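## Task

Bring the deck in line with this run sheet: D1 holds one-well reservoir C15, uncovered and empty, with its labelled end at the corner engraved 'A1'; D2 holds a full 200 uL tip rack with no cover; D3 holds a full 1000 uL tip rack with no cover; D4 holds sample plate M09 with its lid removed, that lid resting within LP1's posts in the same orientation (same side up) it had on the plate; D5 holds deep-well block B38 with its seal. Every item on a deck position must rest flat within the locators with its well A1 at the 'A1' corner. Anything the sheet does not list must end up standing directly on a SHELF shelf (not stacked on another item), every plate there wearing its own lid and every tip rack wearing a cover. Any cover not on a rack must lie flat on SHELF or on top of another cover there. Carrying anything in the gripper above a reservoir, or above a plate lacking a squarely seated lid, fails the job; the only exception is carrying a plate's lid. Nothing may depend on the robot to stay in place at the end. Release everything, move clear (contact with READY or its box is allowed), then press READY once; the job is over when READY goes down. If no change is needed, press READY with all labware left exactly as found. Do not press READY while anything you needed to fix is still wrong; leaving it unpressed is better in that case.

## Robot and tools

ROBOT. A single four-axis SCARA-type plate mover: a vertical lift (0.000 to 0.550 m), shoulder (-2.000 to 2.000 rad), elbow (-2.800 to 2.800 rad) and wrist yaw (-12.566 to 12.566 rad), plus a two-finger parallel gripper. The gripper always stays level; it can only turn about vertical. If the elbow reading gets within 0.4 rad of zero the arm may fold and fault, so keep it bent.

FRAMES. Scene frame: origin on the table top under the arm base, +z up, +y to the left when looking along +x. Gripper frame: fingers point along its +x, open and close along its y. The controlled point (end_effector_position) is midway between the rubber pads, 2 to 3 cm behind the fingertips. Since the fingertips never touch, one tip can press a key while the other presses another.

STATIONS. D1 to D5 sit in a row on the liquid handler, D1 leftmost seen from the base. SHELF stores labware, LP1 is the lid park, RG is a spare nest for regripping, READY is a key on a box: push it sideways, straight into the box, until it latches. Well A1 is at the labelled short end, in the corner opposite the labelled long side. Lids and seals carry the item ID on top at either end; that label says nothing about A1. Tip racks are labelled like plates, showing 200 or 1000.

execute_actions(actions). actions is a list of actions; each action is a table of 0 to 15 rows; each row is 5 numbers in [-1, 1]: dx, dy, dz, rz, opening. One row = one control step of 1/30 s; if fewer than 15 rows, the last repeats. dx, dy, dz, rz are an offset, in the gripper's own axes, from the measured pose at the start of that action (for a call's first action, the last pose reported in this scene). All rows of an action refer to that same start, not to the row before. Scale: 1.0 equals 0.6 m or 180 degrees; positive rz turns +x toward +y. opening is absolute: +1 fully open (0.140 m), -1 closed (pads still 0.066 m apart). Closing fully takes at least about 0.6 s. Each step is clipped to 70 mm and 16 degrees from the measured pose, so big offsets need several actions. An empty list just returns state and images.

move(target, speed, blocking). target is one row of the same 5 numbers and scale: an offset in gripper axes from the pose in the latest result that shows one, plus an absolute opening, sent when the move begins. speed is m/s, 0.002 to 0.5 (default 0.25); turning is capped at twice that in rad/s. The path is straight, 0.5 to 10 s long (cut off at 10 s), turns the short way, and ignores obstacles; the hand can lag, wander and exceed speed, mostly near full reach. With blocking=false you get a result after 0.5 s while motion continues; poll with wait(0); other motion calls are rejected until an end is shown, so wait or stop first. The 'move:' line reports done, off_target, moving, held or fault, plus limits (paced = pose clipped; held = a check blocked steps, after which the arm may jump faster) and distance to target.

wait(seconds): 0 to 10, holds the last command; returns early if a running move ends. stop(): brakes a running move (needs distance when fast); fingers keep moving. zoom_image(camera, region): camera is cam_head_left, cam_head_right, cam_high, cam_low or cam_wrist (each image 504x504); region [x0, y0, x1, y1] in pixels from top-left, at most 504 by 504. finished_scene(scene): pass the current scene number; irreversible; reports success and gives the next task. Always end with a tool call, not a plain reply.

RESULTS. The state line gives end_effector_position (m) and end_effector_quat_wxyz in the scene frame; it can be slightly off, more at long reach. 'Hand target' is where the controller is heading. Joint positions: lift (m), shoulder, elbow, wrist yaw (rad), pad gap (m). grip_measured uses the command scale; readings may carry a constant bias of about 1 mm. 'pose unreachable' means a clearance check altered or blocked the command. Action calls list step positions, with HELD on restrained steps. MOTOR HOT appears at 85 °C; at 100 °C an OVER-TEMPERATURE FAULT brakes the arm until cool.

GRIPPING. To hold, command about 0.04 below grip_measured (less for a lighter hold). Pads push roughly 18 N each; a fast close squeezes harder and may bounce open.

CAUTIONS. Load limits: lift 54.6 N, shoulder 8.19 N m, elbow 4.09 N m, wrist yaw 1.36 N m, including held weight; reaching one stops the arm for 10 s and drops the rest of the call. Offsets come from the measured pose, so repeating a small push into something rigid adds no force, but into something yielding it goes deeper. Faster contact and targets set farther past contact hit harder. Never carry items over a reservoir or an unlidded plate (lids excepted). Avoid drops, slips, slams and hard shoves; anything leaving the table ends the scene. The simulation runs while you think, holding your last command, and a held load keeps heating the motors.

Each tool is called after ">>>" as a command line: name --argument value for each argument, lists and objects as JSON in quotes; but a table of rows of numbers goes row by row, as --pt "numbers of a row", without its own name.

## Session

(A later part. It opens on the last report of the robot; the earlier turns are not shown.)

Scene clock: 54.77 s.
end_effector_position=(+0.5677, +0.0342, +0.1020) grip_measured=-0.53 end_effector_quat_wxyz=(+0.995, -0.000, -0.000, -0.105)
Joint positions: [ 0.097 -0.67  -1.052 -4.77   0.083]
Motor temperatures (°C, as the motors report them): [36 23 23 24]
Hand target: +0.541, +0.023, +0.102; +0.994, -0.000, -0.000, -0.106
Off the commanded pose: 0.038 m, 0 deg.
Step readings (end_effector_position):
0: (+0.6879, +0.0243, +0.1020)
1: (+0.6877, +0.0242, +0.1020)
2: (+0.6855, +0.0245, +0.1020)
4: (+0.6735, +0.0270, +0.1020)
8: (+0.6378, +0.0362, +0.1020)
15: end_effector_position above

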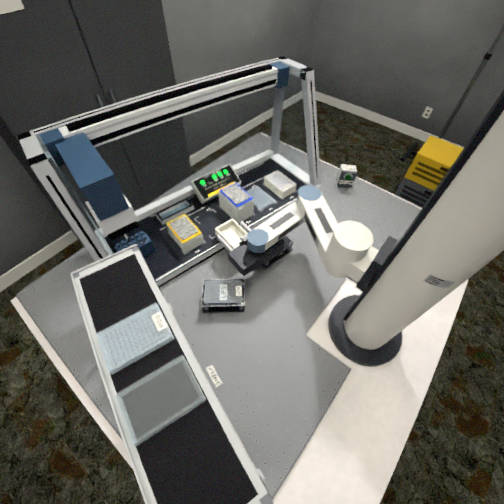

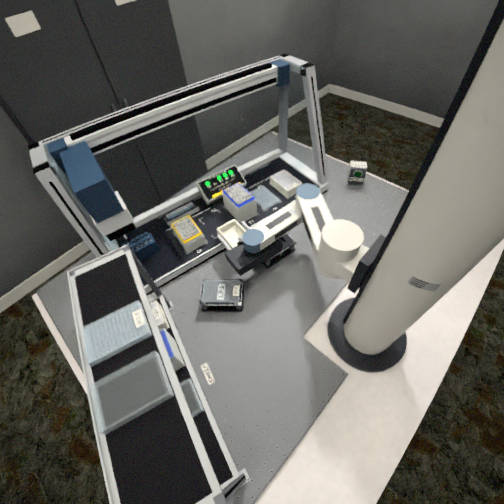

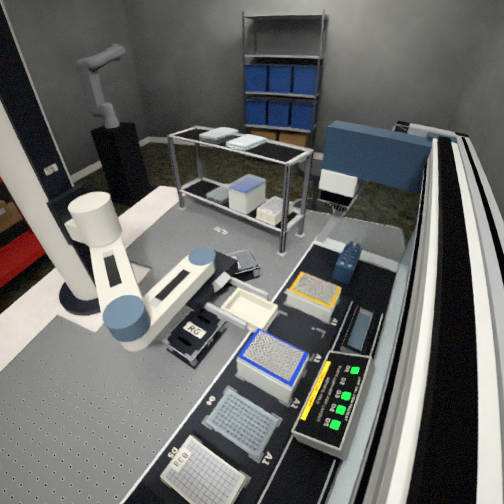

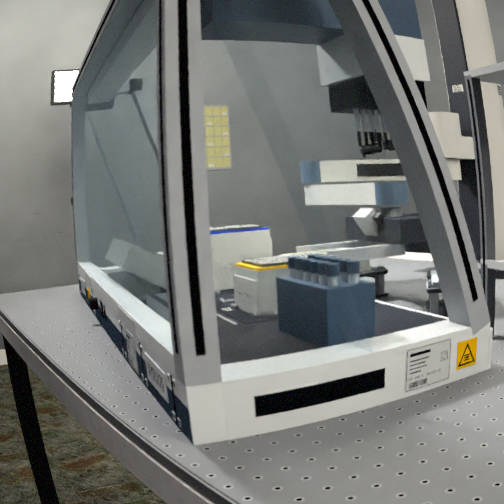

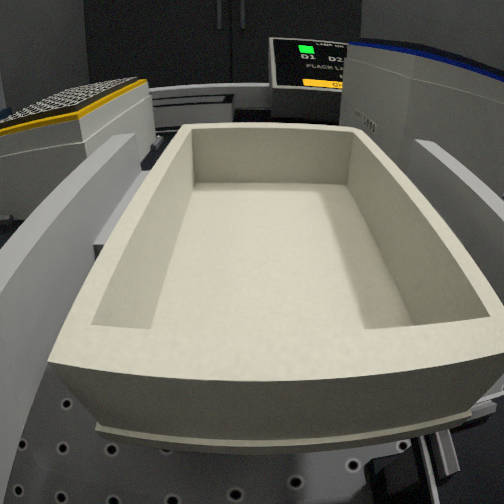

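>>> execute_actions --actions '[]'

Scene clock: 54.87 s.
end_effector_position=(+0.5439, +0.0241, +0.1020) grip_measured=-0.53 end_effector_quat_wxyz=(+0.994, -0.000, -0.000, -0.106)
Joint positions: [ 0.097 -0.724 -0.939 -4.831  0.083]
Motor temperatures (°C, as the motors report them): [36 23 23 24]
Hand target: +0.541, +0.023, +0.102; +0.994, -0.000, -0.000, -0.106
Off the commanded pose: 0.012 m, 0 deg.

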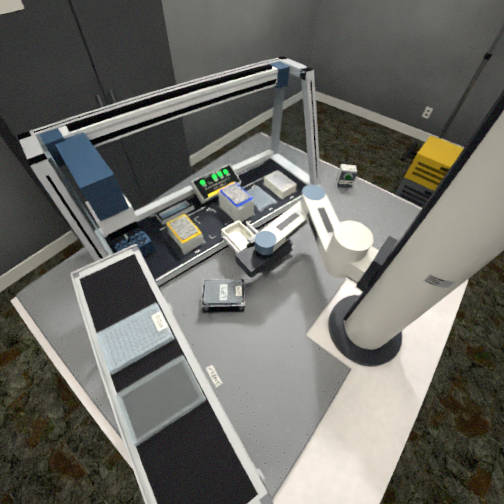

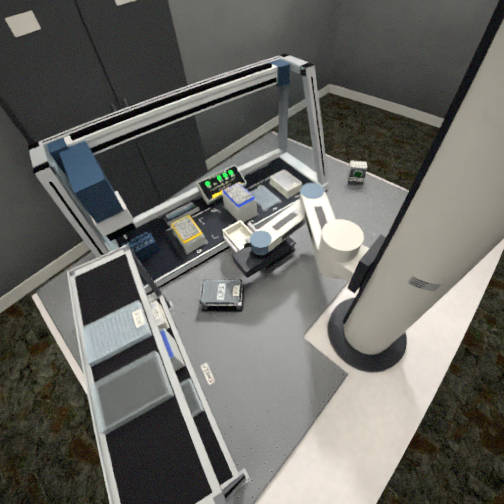

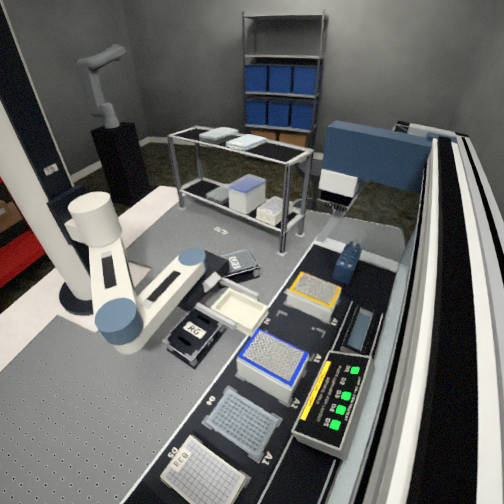

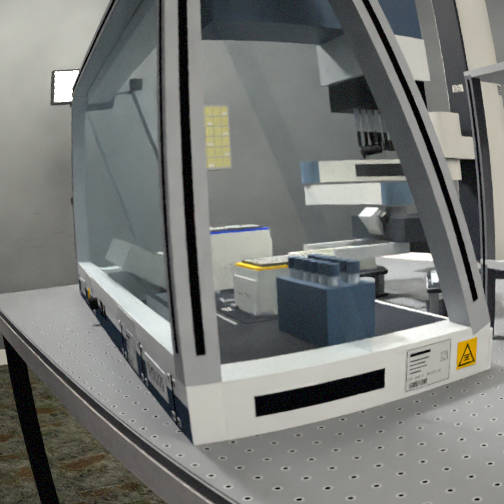

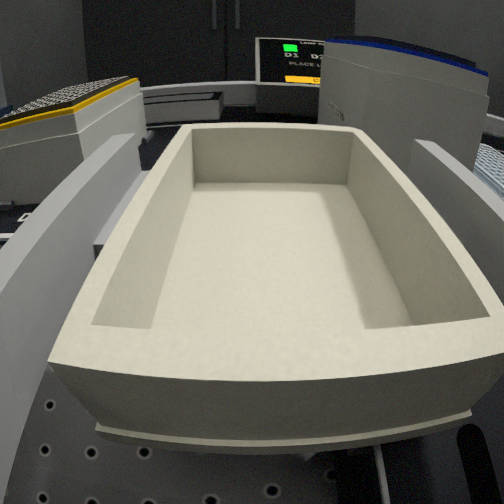

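>>> execute_actions --actions '[[[-0.012,-0.012,0,-0.0004,-0.585],[-0.021,-0.025,0,-0.0004,-0.585],[-0.031,-0.039,0,-0.0004,-0.585],[-0.041,-0.054,0,-0.0004,-0.585],[-0.051,-0.069,0,-0.0004,-0.585],[-0.061,-0.084,0,-0.0004,-0.585],[-0.071,-0.099,0,-0.0004,-0.585],[-0.081,-0.113,0,-0.0004,-0.585],[-0.09,-0.126,0,-0.0004,-0.585],[-0.098,-0.138,0,-0.0004,-0.585],[-0.105,-0.148,0,-0.0004,-0.585],[-0.11,-0.156,0,-0.0004,-0.585],[-0.113,-0.16,0,-0.0004,-0.585],[-0.1146,-0.1626,0,-0.0004,-0.585],[-0.1146,-0.1626,0,-0.0004,-0.585]]]'

Scene clock: 55.77 s.
end_effector_position=(+0.4666, -0.0481, +0.1020) grip_measured=-0.53 end_effector_quat_wxyz=(+0.993, -0.000, -0.000, -0.116)
Joint positions: [ 0.097 -1.13  -0.591 -4.795  0.083]
Motor temperatures (°C, as the motors report them): [36 23 23 24]
Hand target: +0.457, -0.055, +0.102; +0.994, -0.000, -0.000, -0.109
Off the commanded pose: 0.014 m, 1 deg.
Step readings (end_effector_position):
0: (+0.5412, +0.0227, +0.1020)
1: (+0.5411, +0.0227, +0.1020)
2: (+0.5395, +0.0216, +0.1020)
4: (+0.5314, +0.0157, +0.1020)
8: (+0.5079, -0.0083, +0.1020)
15: end_effector_position above

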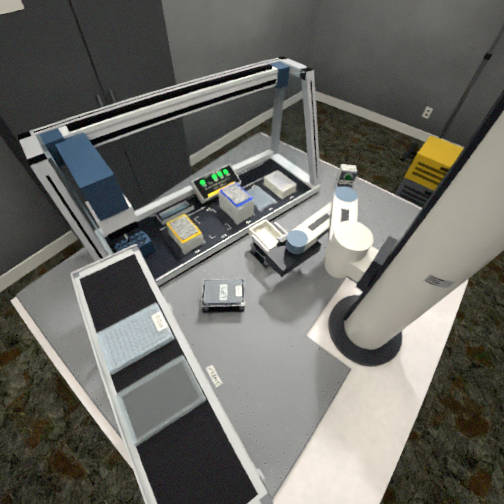

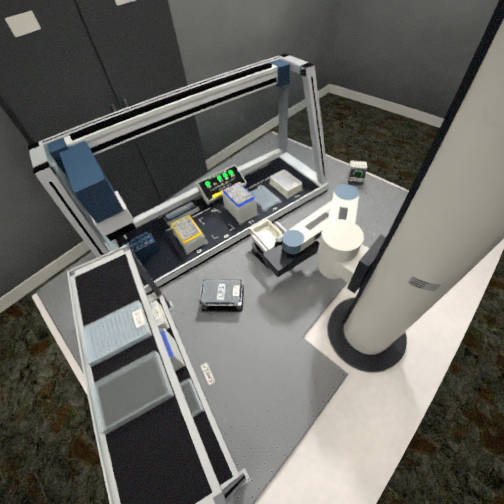

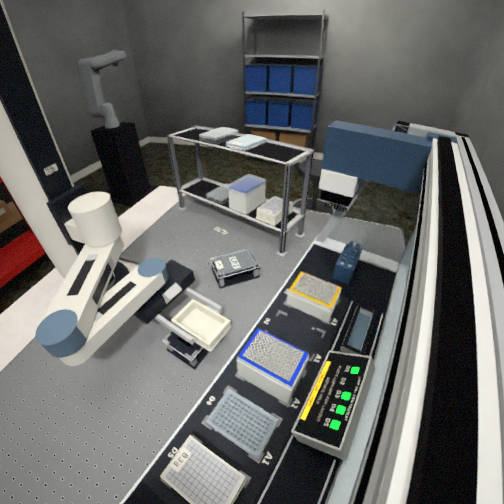

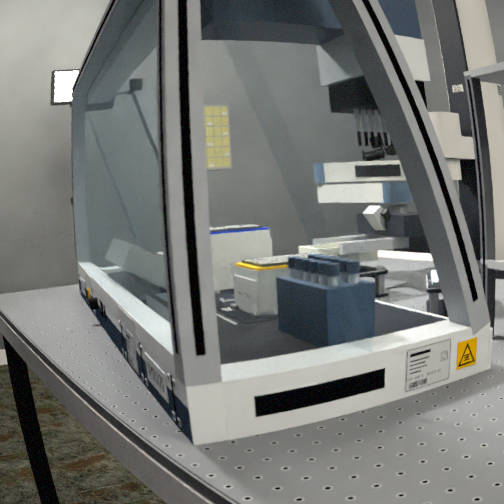

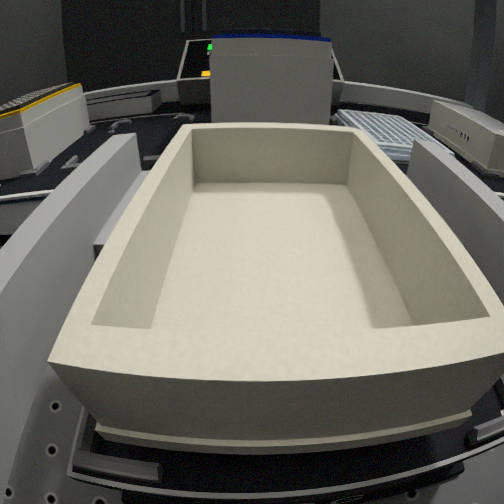

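>>> zoom_image --camera "cam_high" --region '[150, 280, 260, 370]'

>>> wait --seconds 0

Region (150, 280, 260, 370) of cam_high's 504x504 image, scaled by 4.582, with more detail than that image has; it fills the top 412 rows of this view, and the rest is white.

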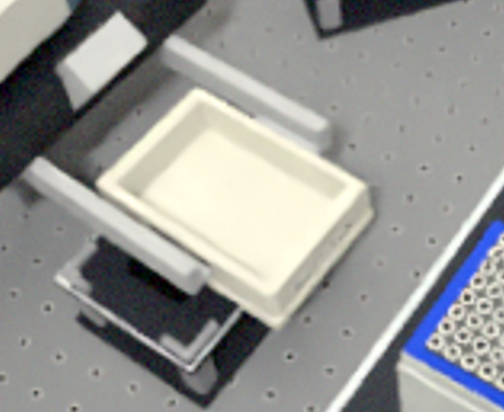

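Scene clock: 55.90 s.
end_effector_position=(+0.4569, -0.0555, +0.1020) grip_measured=-0.53 end_effector_quat_wxyz=(+0.994, -0.000, -0.000, -0.110)
Joint positions: [ 0.097 -1.2   -0.554 -4.749  0.083]
Motor temperatures (°C, as the motors report them): [36 23 23 24]
Hand target: +0.457, -0.055, +0.102; +0.994, -0.000, -0.000, -0.109
Off the commanded pose: 0.002 m, 0 deg.

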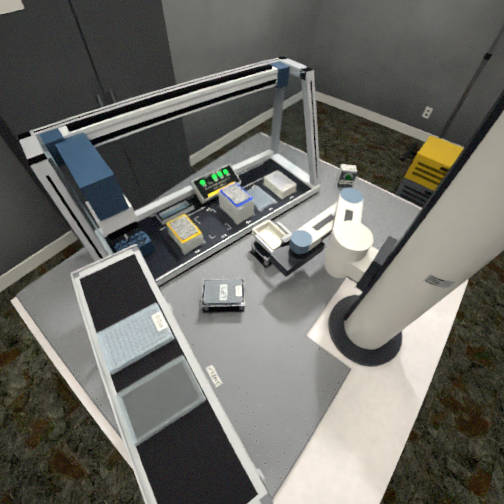

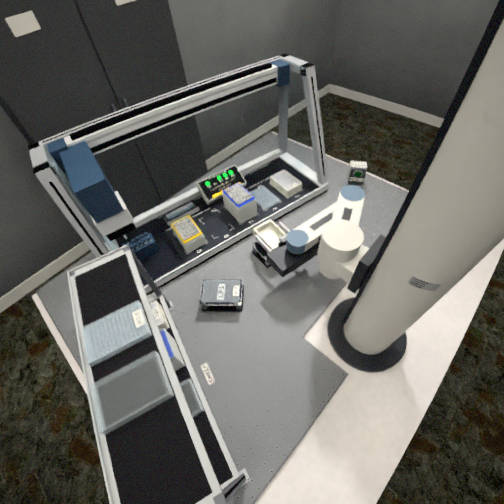

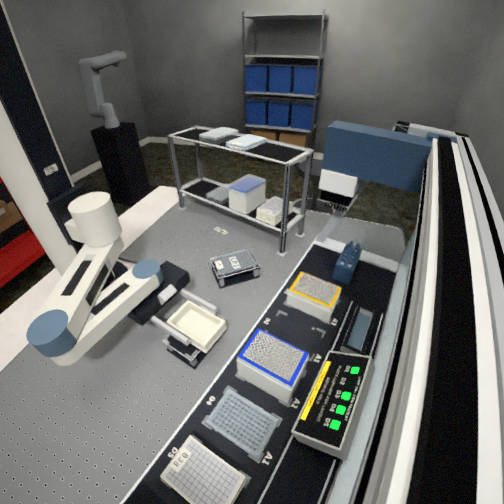

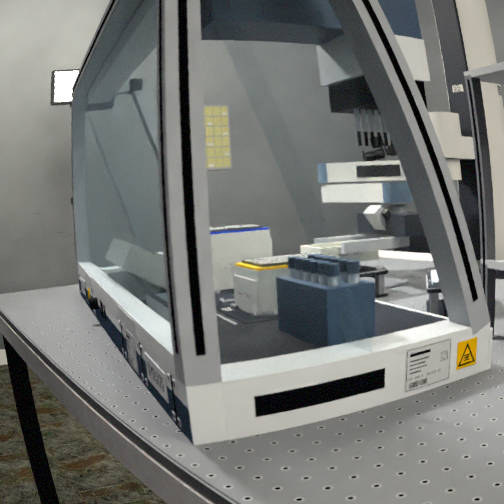

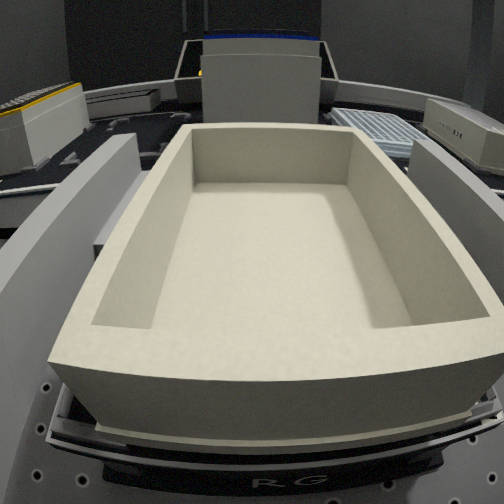

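>>> zoom_image --camera "cam_wrist" --region '[20, 350, 220, 504]'

>>> zoom_image --camera "cam_wrist" --region '[350, 350, 504, 504]'

>>> zoom_image --camera "cam_high" --region '[140, 280, 250, 380]'

>>> zoom_image --camera "cam_head_left" --region '[230, 210, 320, 285]'

Region (20, 350, 220, 504) of cam_wrist's 504x504 image, scaled by 2.520, with more detail than that image has; it fills the top 388 rows of this view, and the rest is white.

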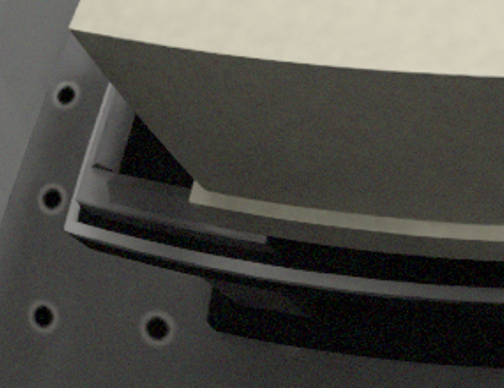

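Region (350, 350, 504, 504) of cam_wrist's 504x504 image, scaled by 3.273, with more detail than that image has.

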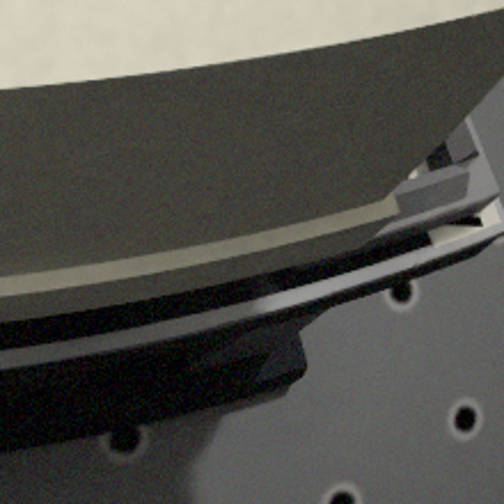

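Region (140, 280, 250, 380) of cam_high's 504x504 image, scaled by 4.582, with more detail than that image has; it fills the top 458 rows of this view, and the rest is white.

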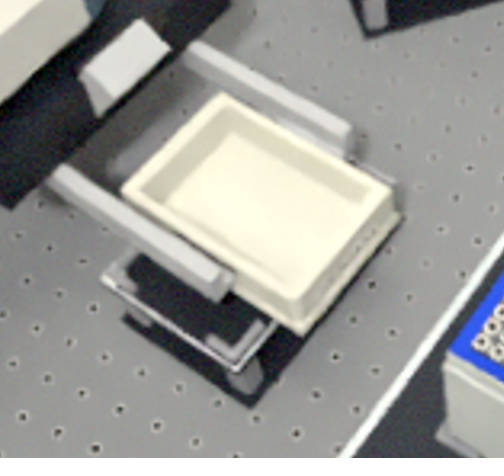

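Region (230, 210, 320, 285) of cam_head_left's 504x504 image, scaled by 5.600, with more detail than that image has.

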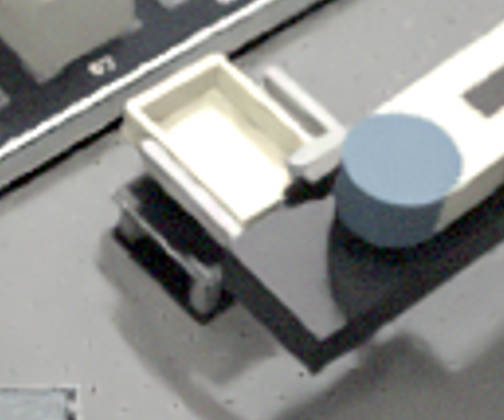

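>>> execute_actions --actions '[[[0,0,0,-0.02,-0.585],[0,0,0,-0.05,-0.585],[0,0,0,-0.085,-0.585],[0,0,0,-0.12,-0.585],[0,0,0,-0.155,-0.585],[-0.002,0,0,-0.19,-0.585],[-0.004,-0.0005,0,-0.225,-0.585],[-0.007,-0.001,0,-0.26,-0.585],[-0.01,-0.0014,0,-0.295,-0.585],[-0.013,-0.0018,0,-0.33,-0.585],[-0.016,-0.0022,0,-0.365,-0.585],[-0.0191,-0.0026,0,-0.4,-0.585],[-0.0191,-0.0026,0,-0.435,-0.585],[-0.0191,-0.0026,0,-0.468,-0.585],[-0.0191,-0.0026,0,-0.4946,-0.585]]]'

Scene clock: 60.03 s.
end_effector_position=(+0.4423, -0.0516, +0.1020) grip_measured=-0.53 end_effector_quat_wxyz=(+0.935, -0.000, -0.000, -0.354)
Joint positions: [ 0.097 -0.774 -0.639 -5.595  0.083]
Motor temperatures (°C, as the motors report them): [36 23 23 24]
Hand target: +0.441, -0.050, +0.102; +0.898, -0.000, -0.000, -0.440
Off the commanded pose: 0.004 m, 60 deg; orientation clipped at the last step of the last action.
Step readings (end_effector_position):
0: (+0.4568, -0.0555, +0.1020)
1: (+0.4568, -0.0555, +0.1020)
2: (+0.4567, -0.0556, +0.1020)
4: (+0.4565, -0.0556, +0.1020)
8: (+0.4532, -0.0545, +0.1020)
15: end_effector_position above

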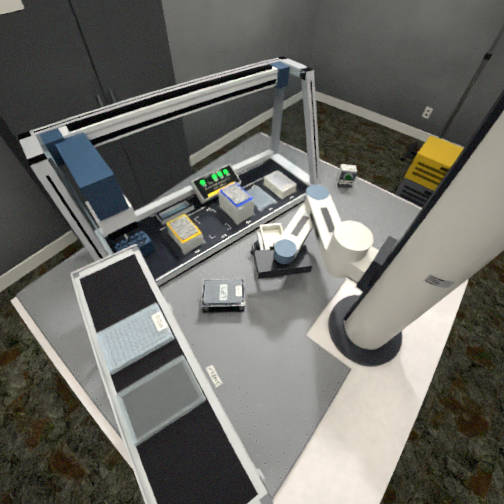

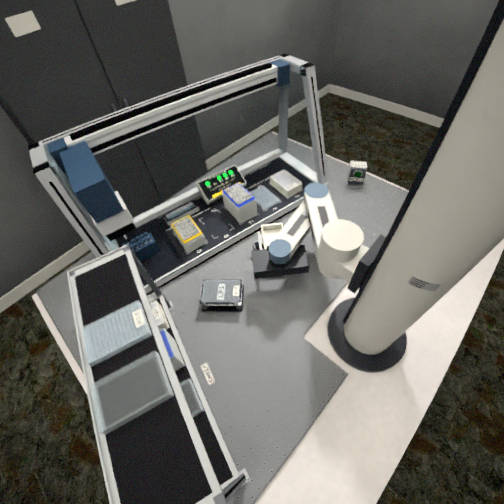

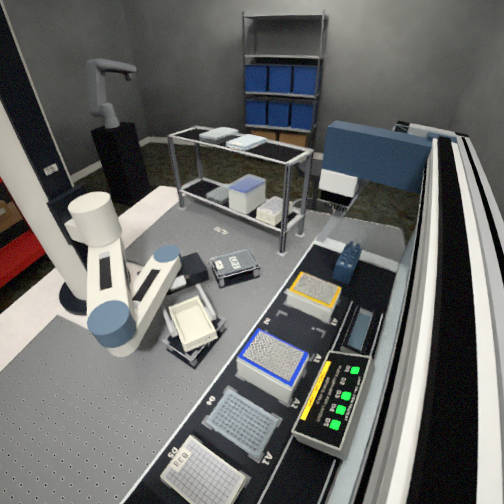

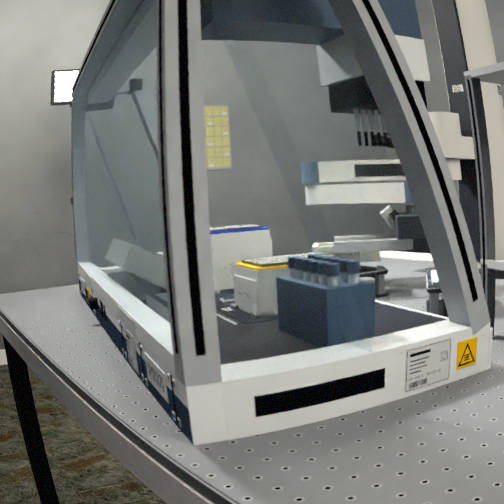

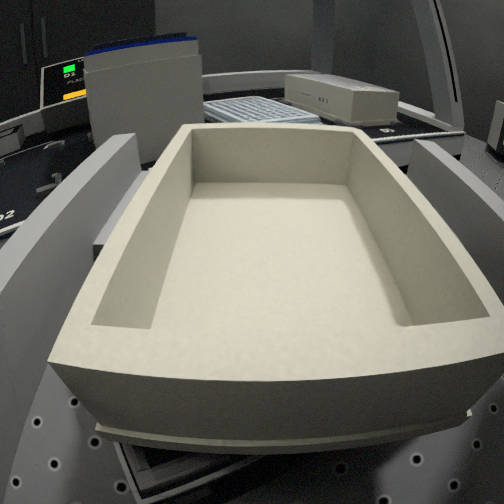

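>>> zoom_image --camera "cam_high" --region '[160, 300, 240, 370]'

Region (160, 300, 240, 370) of cam_high's 504x504 image, scaled by 6.300, with more detail than that image has; it fills the top 441 rows of this view, and the rest is white.

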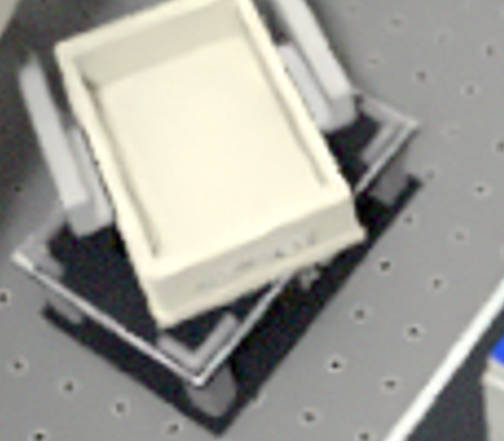

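>>> execute_actions --actions '[[[0.0071,-0.0002,0,-0.3338,-0.585]]]'

Scene clock: 60.87 s.
end_effector_position=(+0.4453, -0.0541, +0.1020) grip_measured=-0.53 end_effector_quat_wxyz=(+0.633, -0.000, -0.000, -0.774)
Joint positions: [ 0.097 -0.561 -1.267 -6.226  0.083]
Motor temperatures (°C, as the motors report them): [36 23 23 24]
Hand target: +0.445, -0.054, +0.102; +0.632, -0.000, -0.000, -0.775
Off the commanded pose: 0.000 m, 0 deg.
Step readings (end_effector_position):
0: (+0.4408, -0.0501, +0.1020)
1: (+0.4408, -0.0502, +0.1020)
2: (+0.4409, -0.0506, +0.1020)
4: (+0.4420, -0.0517, +0.1020)
8: (+0.4436, -0.0521, +0.1020)
15: end_effector_position above

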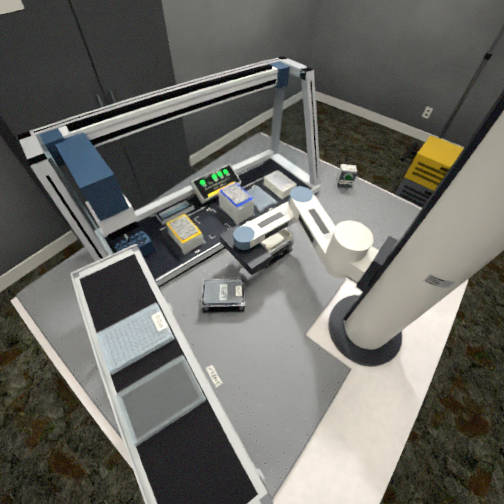

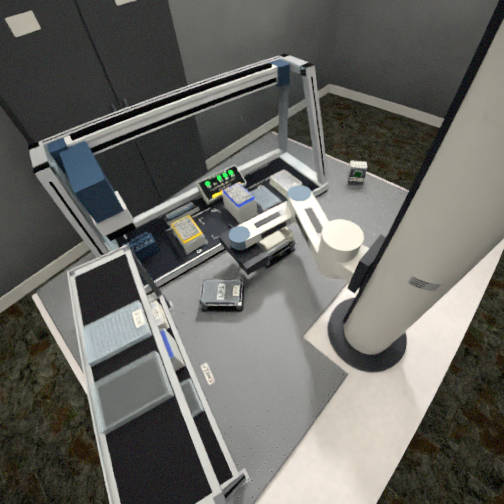

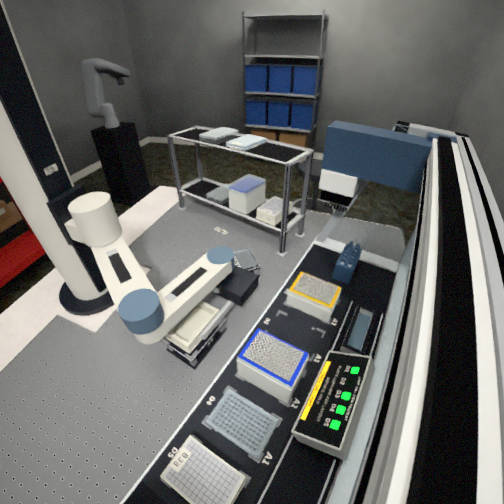

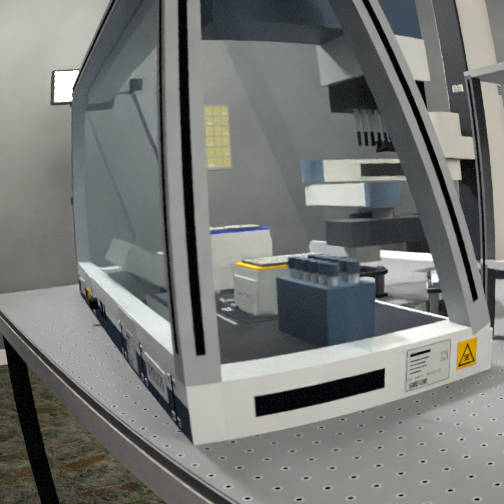

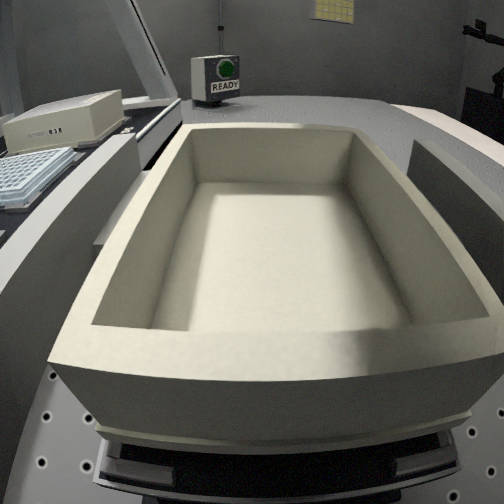

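>>> zoom_image --camera "cam_wrist" --region '[80, 400, 480, 504]'

>>> zoom_image --camera "cam_wrist" --region '[170, 40, 270, 120]'

Region (80, 400, 480, 504) of cam_wrist's 504x504 image, scaled by 1.260, with more detail than that image has; it fills the top 131 rows of this view, and the rest is white.

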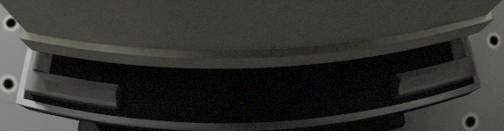

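Region (170, 40, 270, 120) of cam_wrist's 504x504 image, scaled by 5.040, with more detail than that image has; it fills the top 403 rows of this view, and the rest is white.

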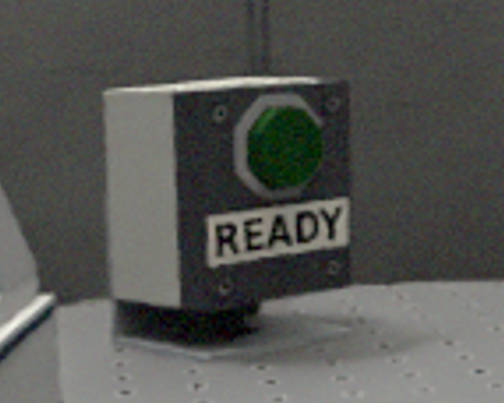

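>>> execute_actions --actions '[[[-0.0005,0,-0.005,-0.001,-0.585],[-0.0005,0,-0.01,-0.001,-0.585],[-0.0005,0,-0.015,-0.001,-0.585],[-0.0005,0,-0.019,-0.001,-0.585],[-0.0005,0,-0.022,-0.001,-0.585],[-0.0005,0,-0.0245,-0.001,-0.585],[-0.0005,0,-0.026,-0.001,-0.585],[-0.0005,0,-0.027,-0.001,-0.585],[-0.0005,0,-0.027,-0.001,-0.585],[-0.0005,0,-0.027,-0.001,-0.585],[-0.0005,0,-0.027,-0.001,-0.4],[-0.0005,0,-0.027,-0.001,-0.2],[-0.0005,0,-0.027,-0.001,-0.06],[-0.0005,0,-0.027,-0.001,-0.06],[-0.0005,0,0.03,-0.001,-0.06]]]'

Scene clock: 62.43 s.
end_effector_position=(+0.4454, -0.0537, +0.0858) grip_measured=-0.07 end_effector_quat_wxyz=(+0.632, -0.000, -0.000, -0.775)
Joint positions: [ 0.081 -0.56  -1.269 -6.228  0.1  ]
Motor temperatures (°C, as the motors report them): [36 23 23 24]
Hand target: +0.445, -0.054, +0.120; +0.632, -0.000, -0.000, -0.775
Off the commanded pose: 0.034 m, 0 deg.
Step readings (end_effector_position):
0: (+0.4453, -0.0544, +0.1020)
1: (+0.4453, -0.0544, +0.1019)
2: (+0.4454, -0.0541, +0.1004)
4: (+0.4454, -0.0539, +0.0944)
8: (+0.4455, -0.0536, +0.0867)
15: end_effector_position above

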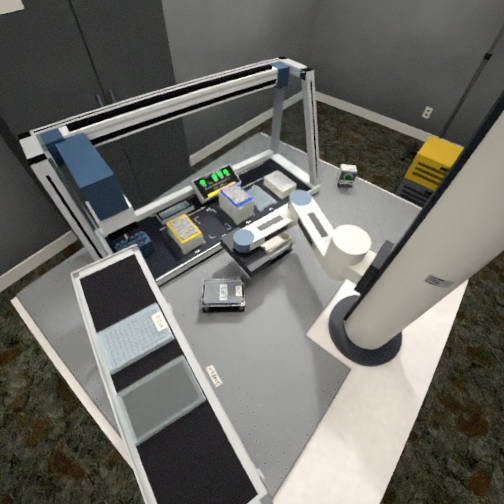

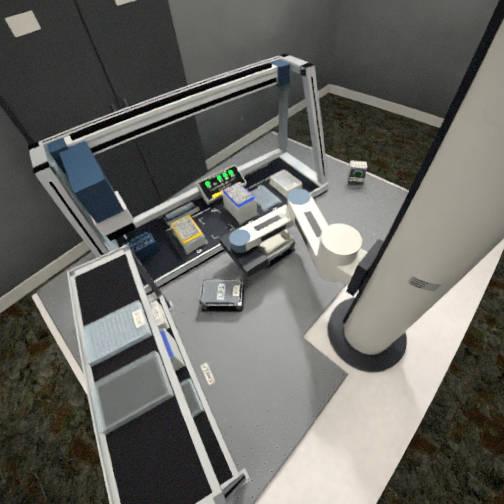

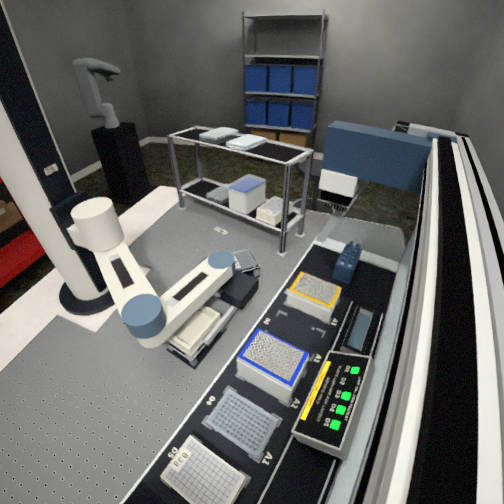

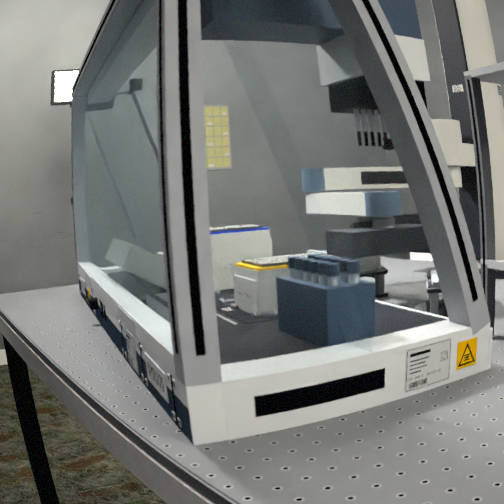

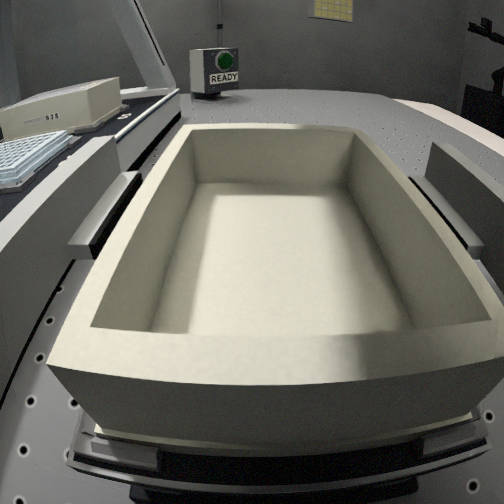

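>>> execute_actions --actions '[[[-0.0077,0.0107,0.057,0.0191,-0.06],[-0.0158,0.0212,0.057,0.0382,-0.06],[-0.0267,0.0332,0.057,0.0605,-0.06],[-0.0387,0.0452,0.057,0.0828,-0.06],[-0.0537,0.0585,0.057,0.1082,-0.06],[-0.0702,0.0712,0.057,0.1337,-0.06],[-0.0878,0.0833,0.057,0.1592,-0.06],[-0.107,0.0948,0.057,0.1846,-0.06],[-0.1273,0.1053,0.057,0.2101,-0.06],[-0.1488,0.1152,0.057,0.2355,-0.06],[-0.1715,0.1238,0.057,0.261,-0.06],[-0.1952,0.1315,0.057,0.2865,-0.06],[-0.2197,0.1382,0.057,0.3119,-0.06],[-0.2452,0.1478,0.057,0.3374,-0.06],[-0.2712,0.1563,0.057,0.3629,-0.06]]]'

Scene clock: 65.73 s.
end_effector_position=(+0.5402, +0.0560, +0.1200) grip_measured=-0.06 end_effector_quat_wxyz=(+0.918, -0.000, -0.000, -0.397)
Joint positions: [ 0.115 -0.297 -1.28  -5.522  0.101]
Motor temperatures (°C, as the motors report them): [36 23 23 24]
Hand target: +0.555, +0.086, +0.120; +0.949, -0.000, -0.000, -0.315
Off the commanded pose: 0.043 m, 11 deg.
Step readings (end_effector_position):
0: (+0.4454, -0.0537, +0.1198)
1: (+0.4457, -0.0537, +0.1198)
2: (+0.4482, -0.0526, +0.1198)
4: (+0.4598, -0.0456, +0.1200)
8: (+0.4891, -0.0202, +0.1200)
15: end_effector_position above

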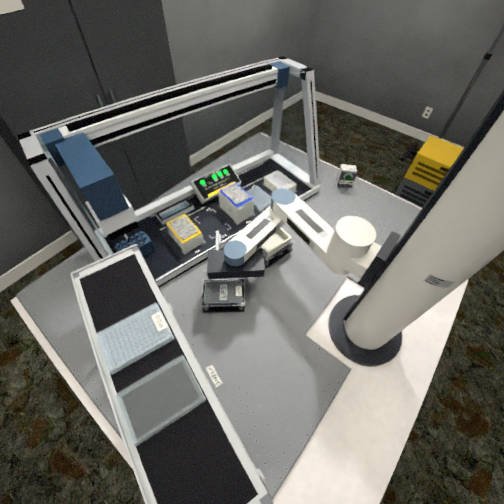

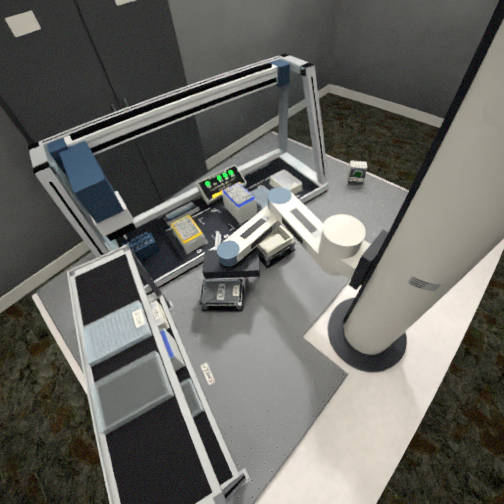

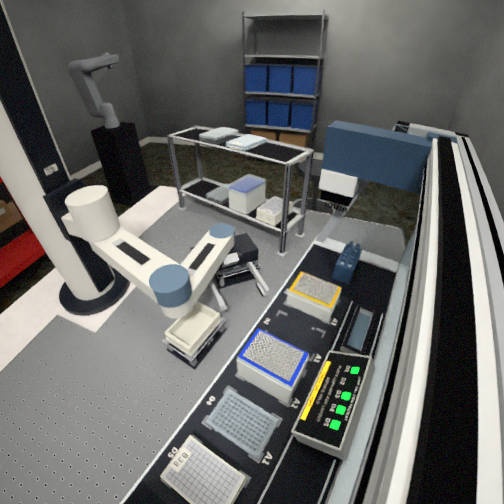

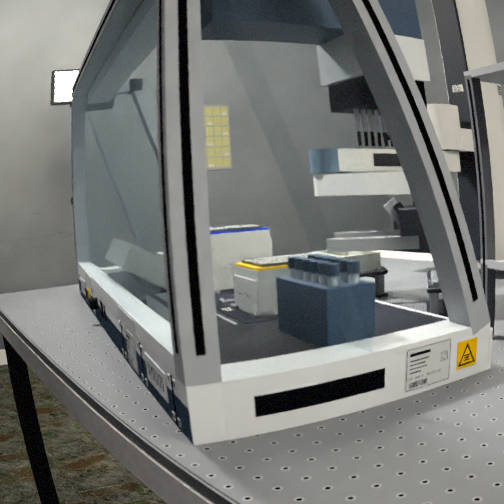

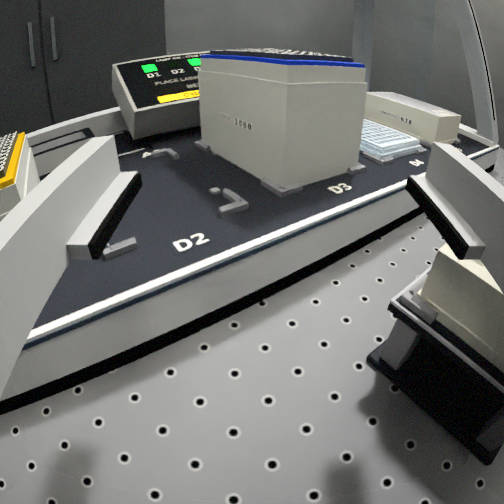

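>>> execute_actions --actions '[[[-0.0248,0.0675,0,0.07,-0.06],[-0.0312,0.0855,0,0.0875,-0.06],[-0.0385,0.1047,-0.003,0.1066,-0.06],[-0.0457,0.124,-0.007,0.1257,-0.06],[-0.0528,0.1433,-0.011,0.1432,-0.06],[-0.0592,0.1612,-0.015,0.1592,-0.06],[-0.0633,0.1788,-0.019,0.1735,-0.06],[-0.0643,0.192,-0.023,0.184,-0.06],[-0.0637,0.2028,-0.027,0.19,-0.06],[-0.0587,0.2102,-0.031,0.1923,-0.06],[-0.0517,0.215,-0.035,0.1923,-0.06],[-0.0435,0.2207,-0.0383,0.1923,-0.06],[-0.0353,0.2263,-0.0383,0.1923,-0.06],[-0.0283,0.231,-0.0383,0.1923,-0.06],[-0.0283,0.231,-0.0383,0.1923,-0.06]]]'

Scene clock: 67.40 s.
end_effector_position=(+0.6248, +0.1629, +0.0969) grip_measured=-0.06 end_effector_quat_wxyz=(+0.994, -0.000, -0.000, -0.107)
Joint positions: [ 0.092 -0.16  -1.564 -4.773  0.101]
Motor temperatures (°C, as the motors report them): [36 23 23 24]
Hand target: +0.629, +0.163, +0.097; +0.994, -0.000, -0.000, -0.106
Off the commanded pose: 0.005 m, 0 deg.
Step readings (end_effector_position):
0: (+0.5554, +0.0864, +0.1200)
1: (+0.5556, +0.0867, +0.1200)
2: (+0.5576, +0.0906, +0.1200)
4: (+0.5645, +0.1089, +0.1197)
8: (+0.5824, +0.1483, +0.1105)
15: end_effector_position above

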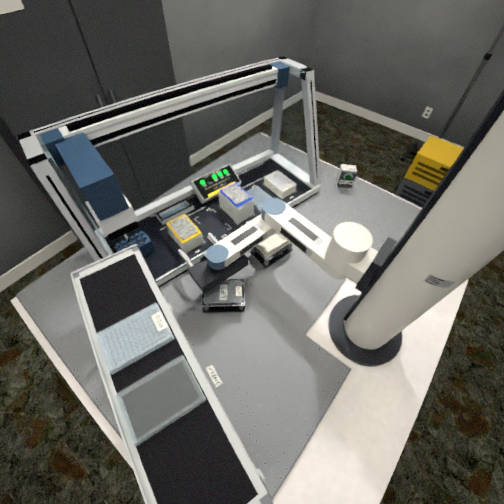

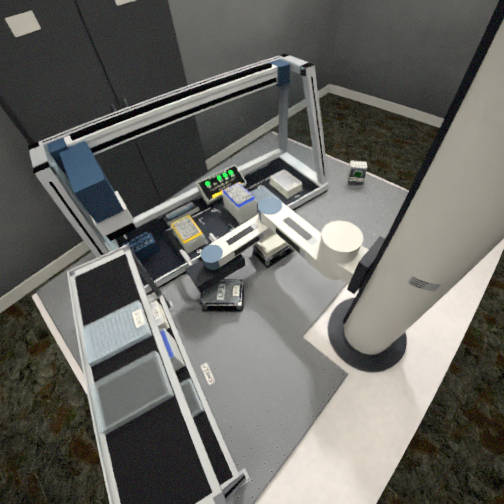

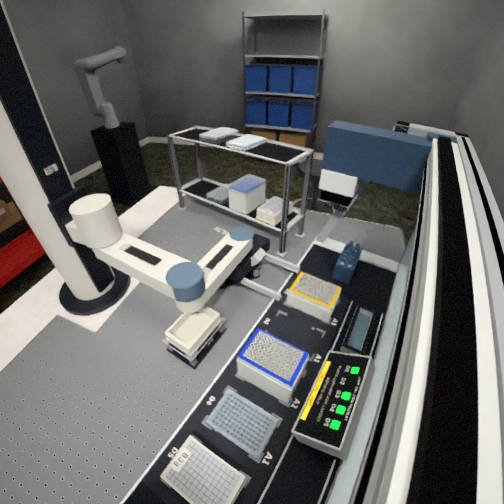

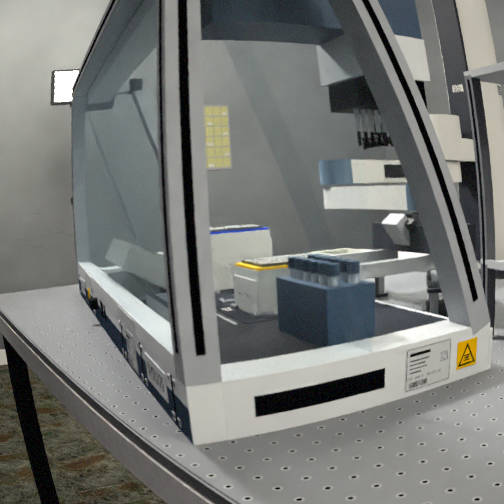

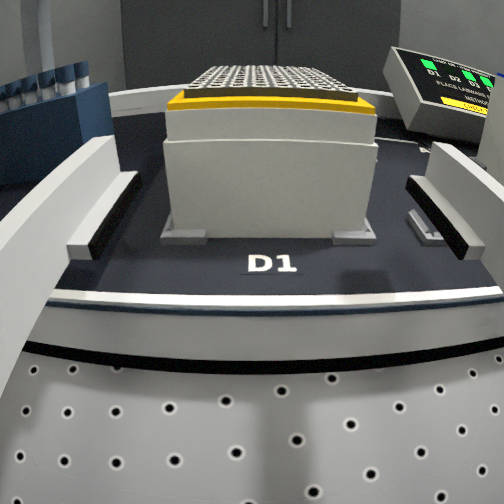

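>>> wait --seconds 0

Scene clock: 67.47 s.
end_effector_position=(+0.6293, +0.1622, +0.0970) grip_measured=-0.06 end_effector_quat_wxyz=(+0.994, -0.000, -0.000, -0.107)
Joint positions: [ 0.092 -0.159 -1.583 -4.756  0.101]
Motor temperatures (°C, as the motors report them): [36 23 23 24]
Hand target: +0.629, +0.163, +0.097; +0.994, -0.000, -0.000, -0.106
Off the commanded pose: 0.001 m, 0 deg.

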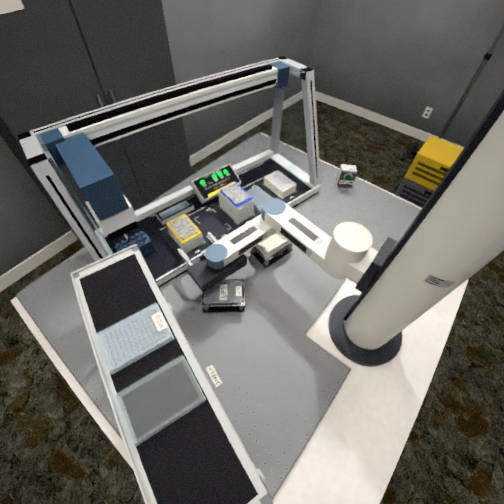

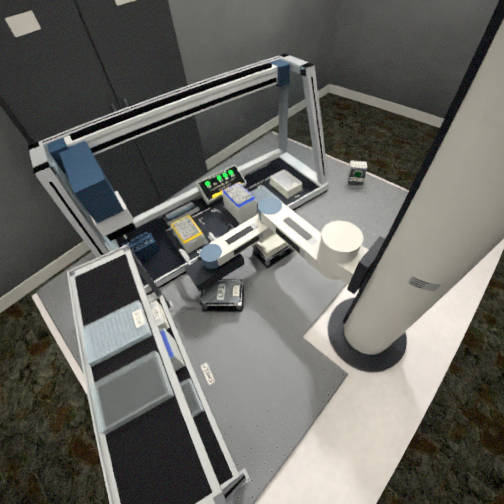

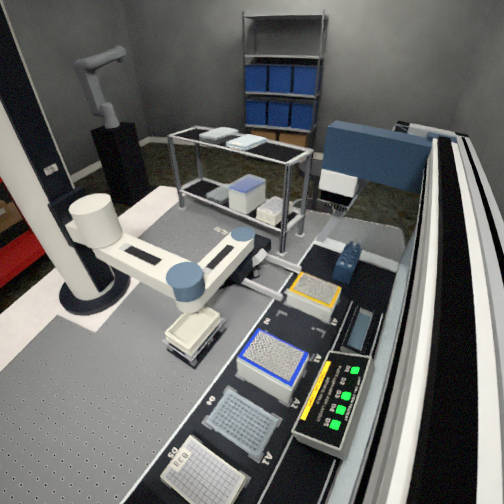

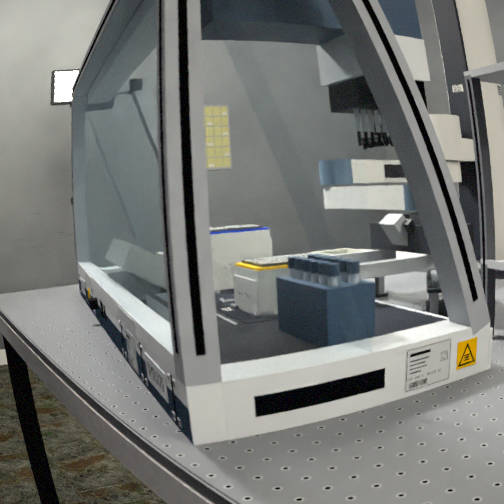

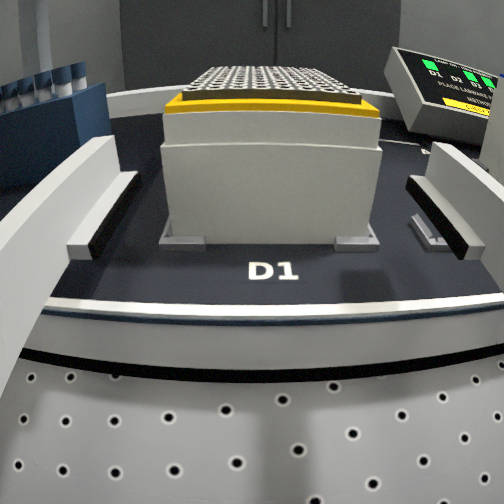

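>>> zoom_image --camera "cam_wrist" --region '[150, 200, 390, 270]'

Region (150, 200, 390, 270) of cam_wrist's 504x504 image, scaled by 2.100, with more detail than that image has; it fills the top 147 rows of this view, and the rest is white.

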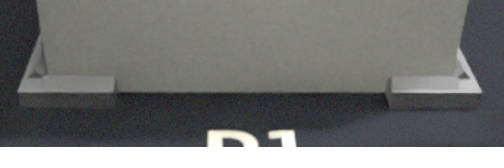

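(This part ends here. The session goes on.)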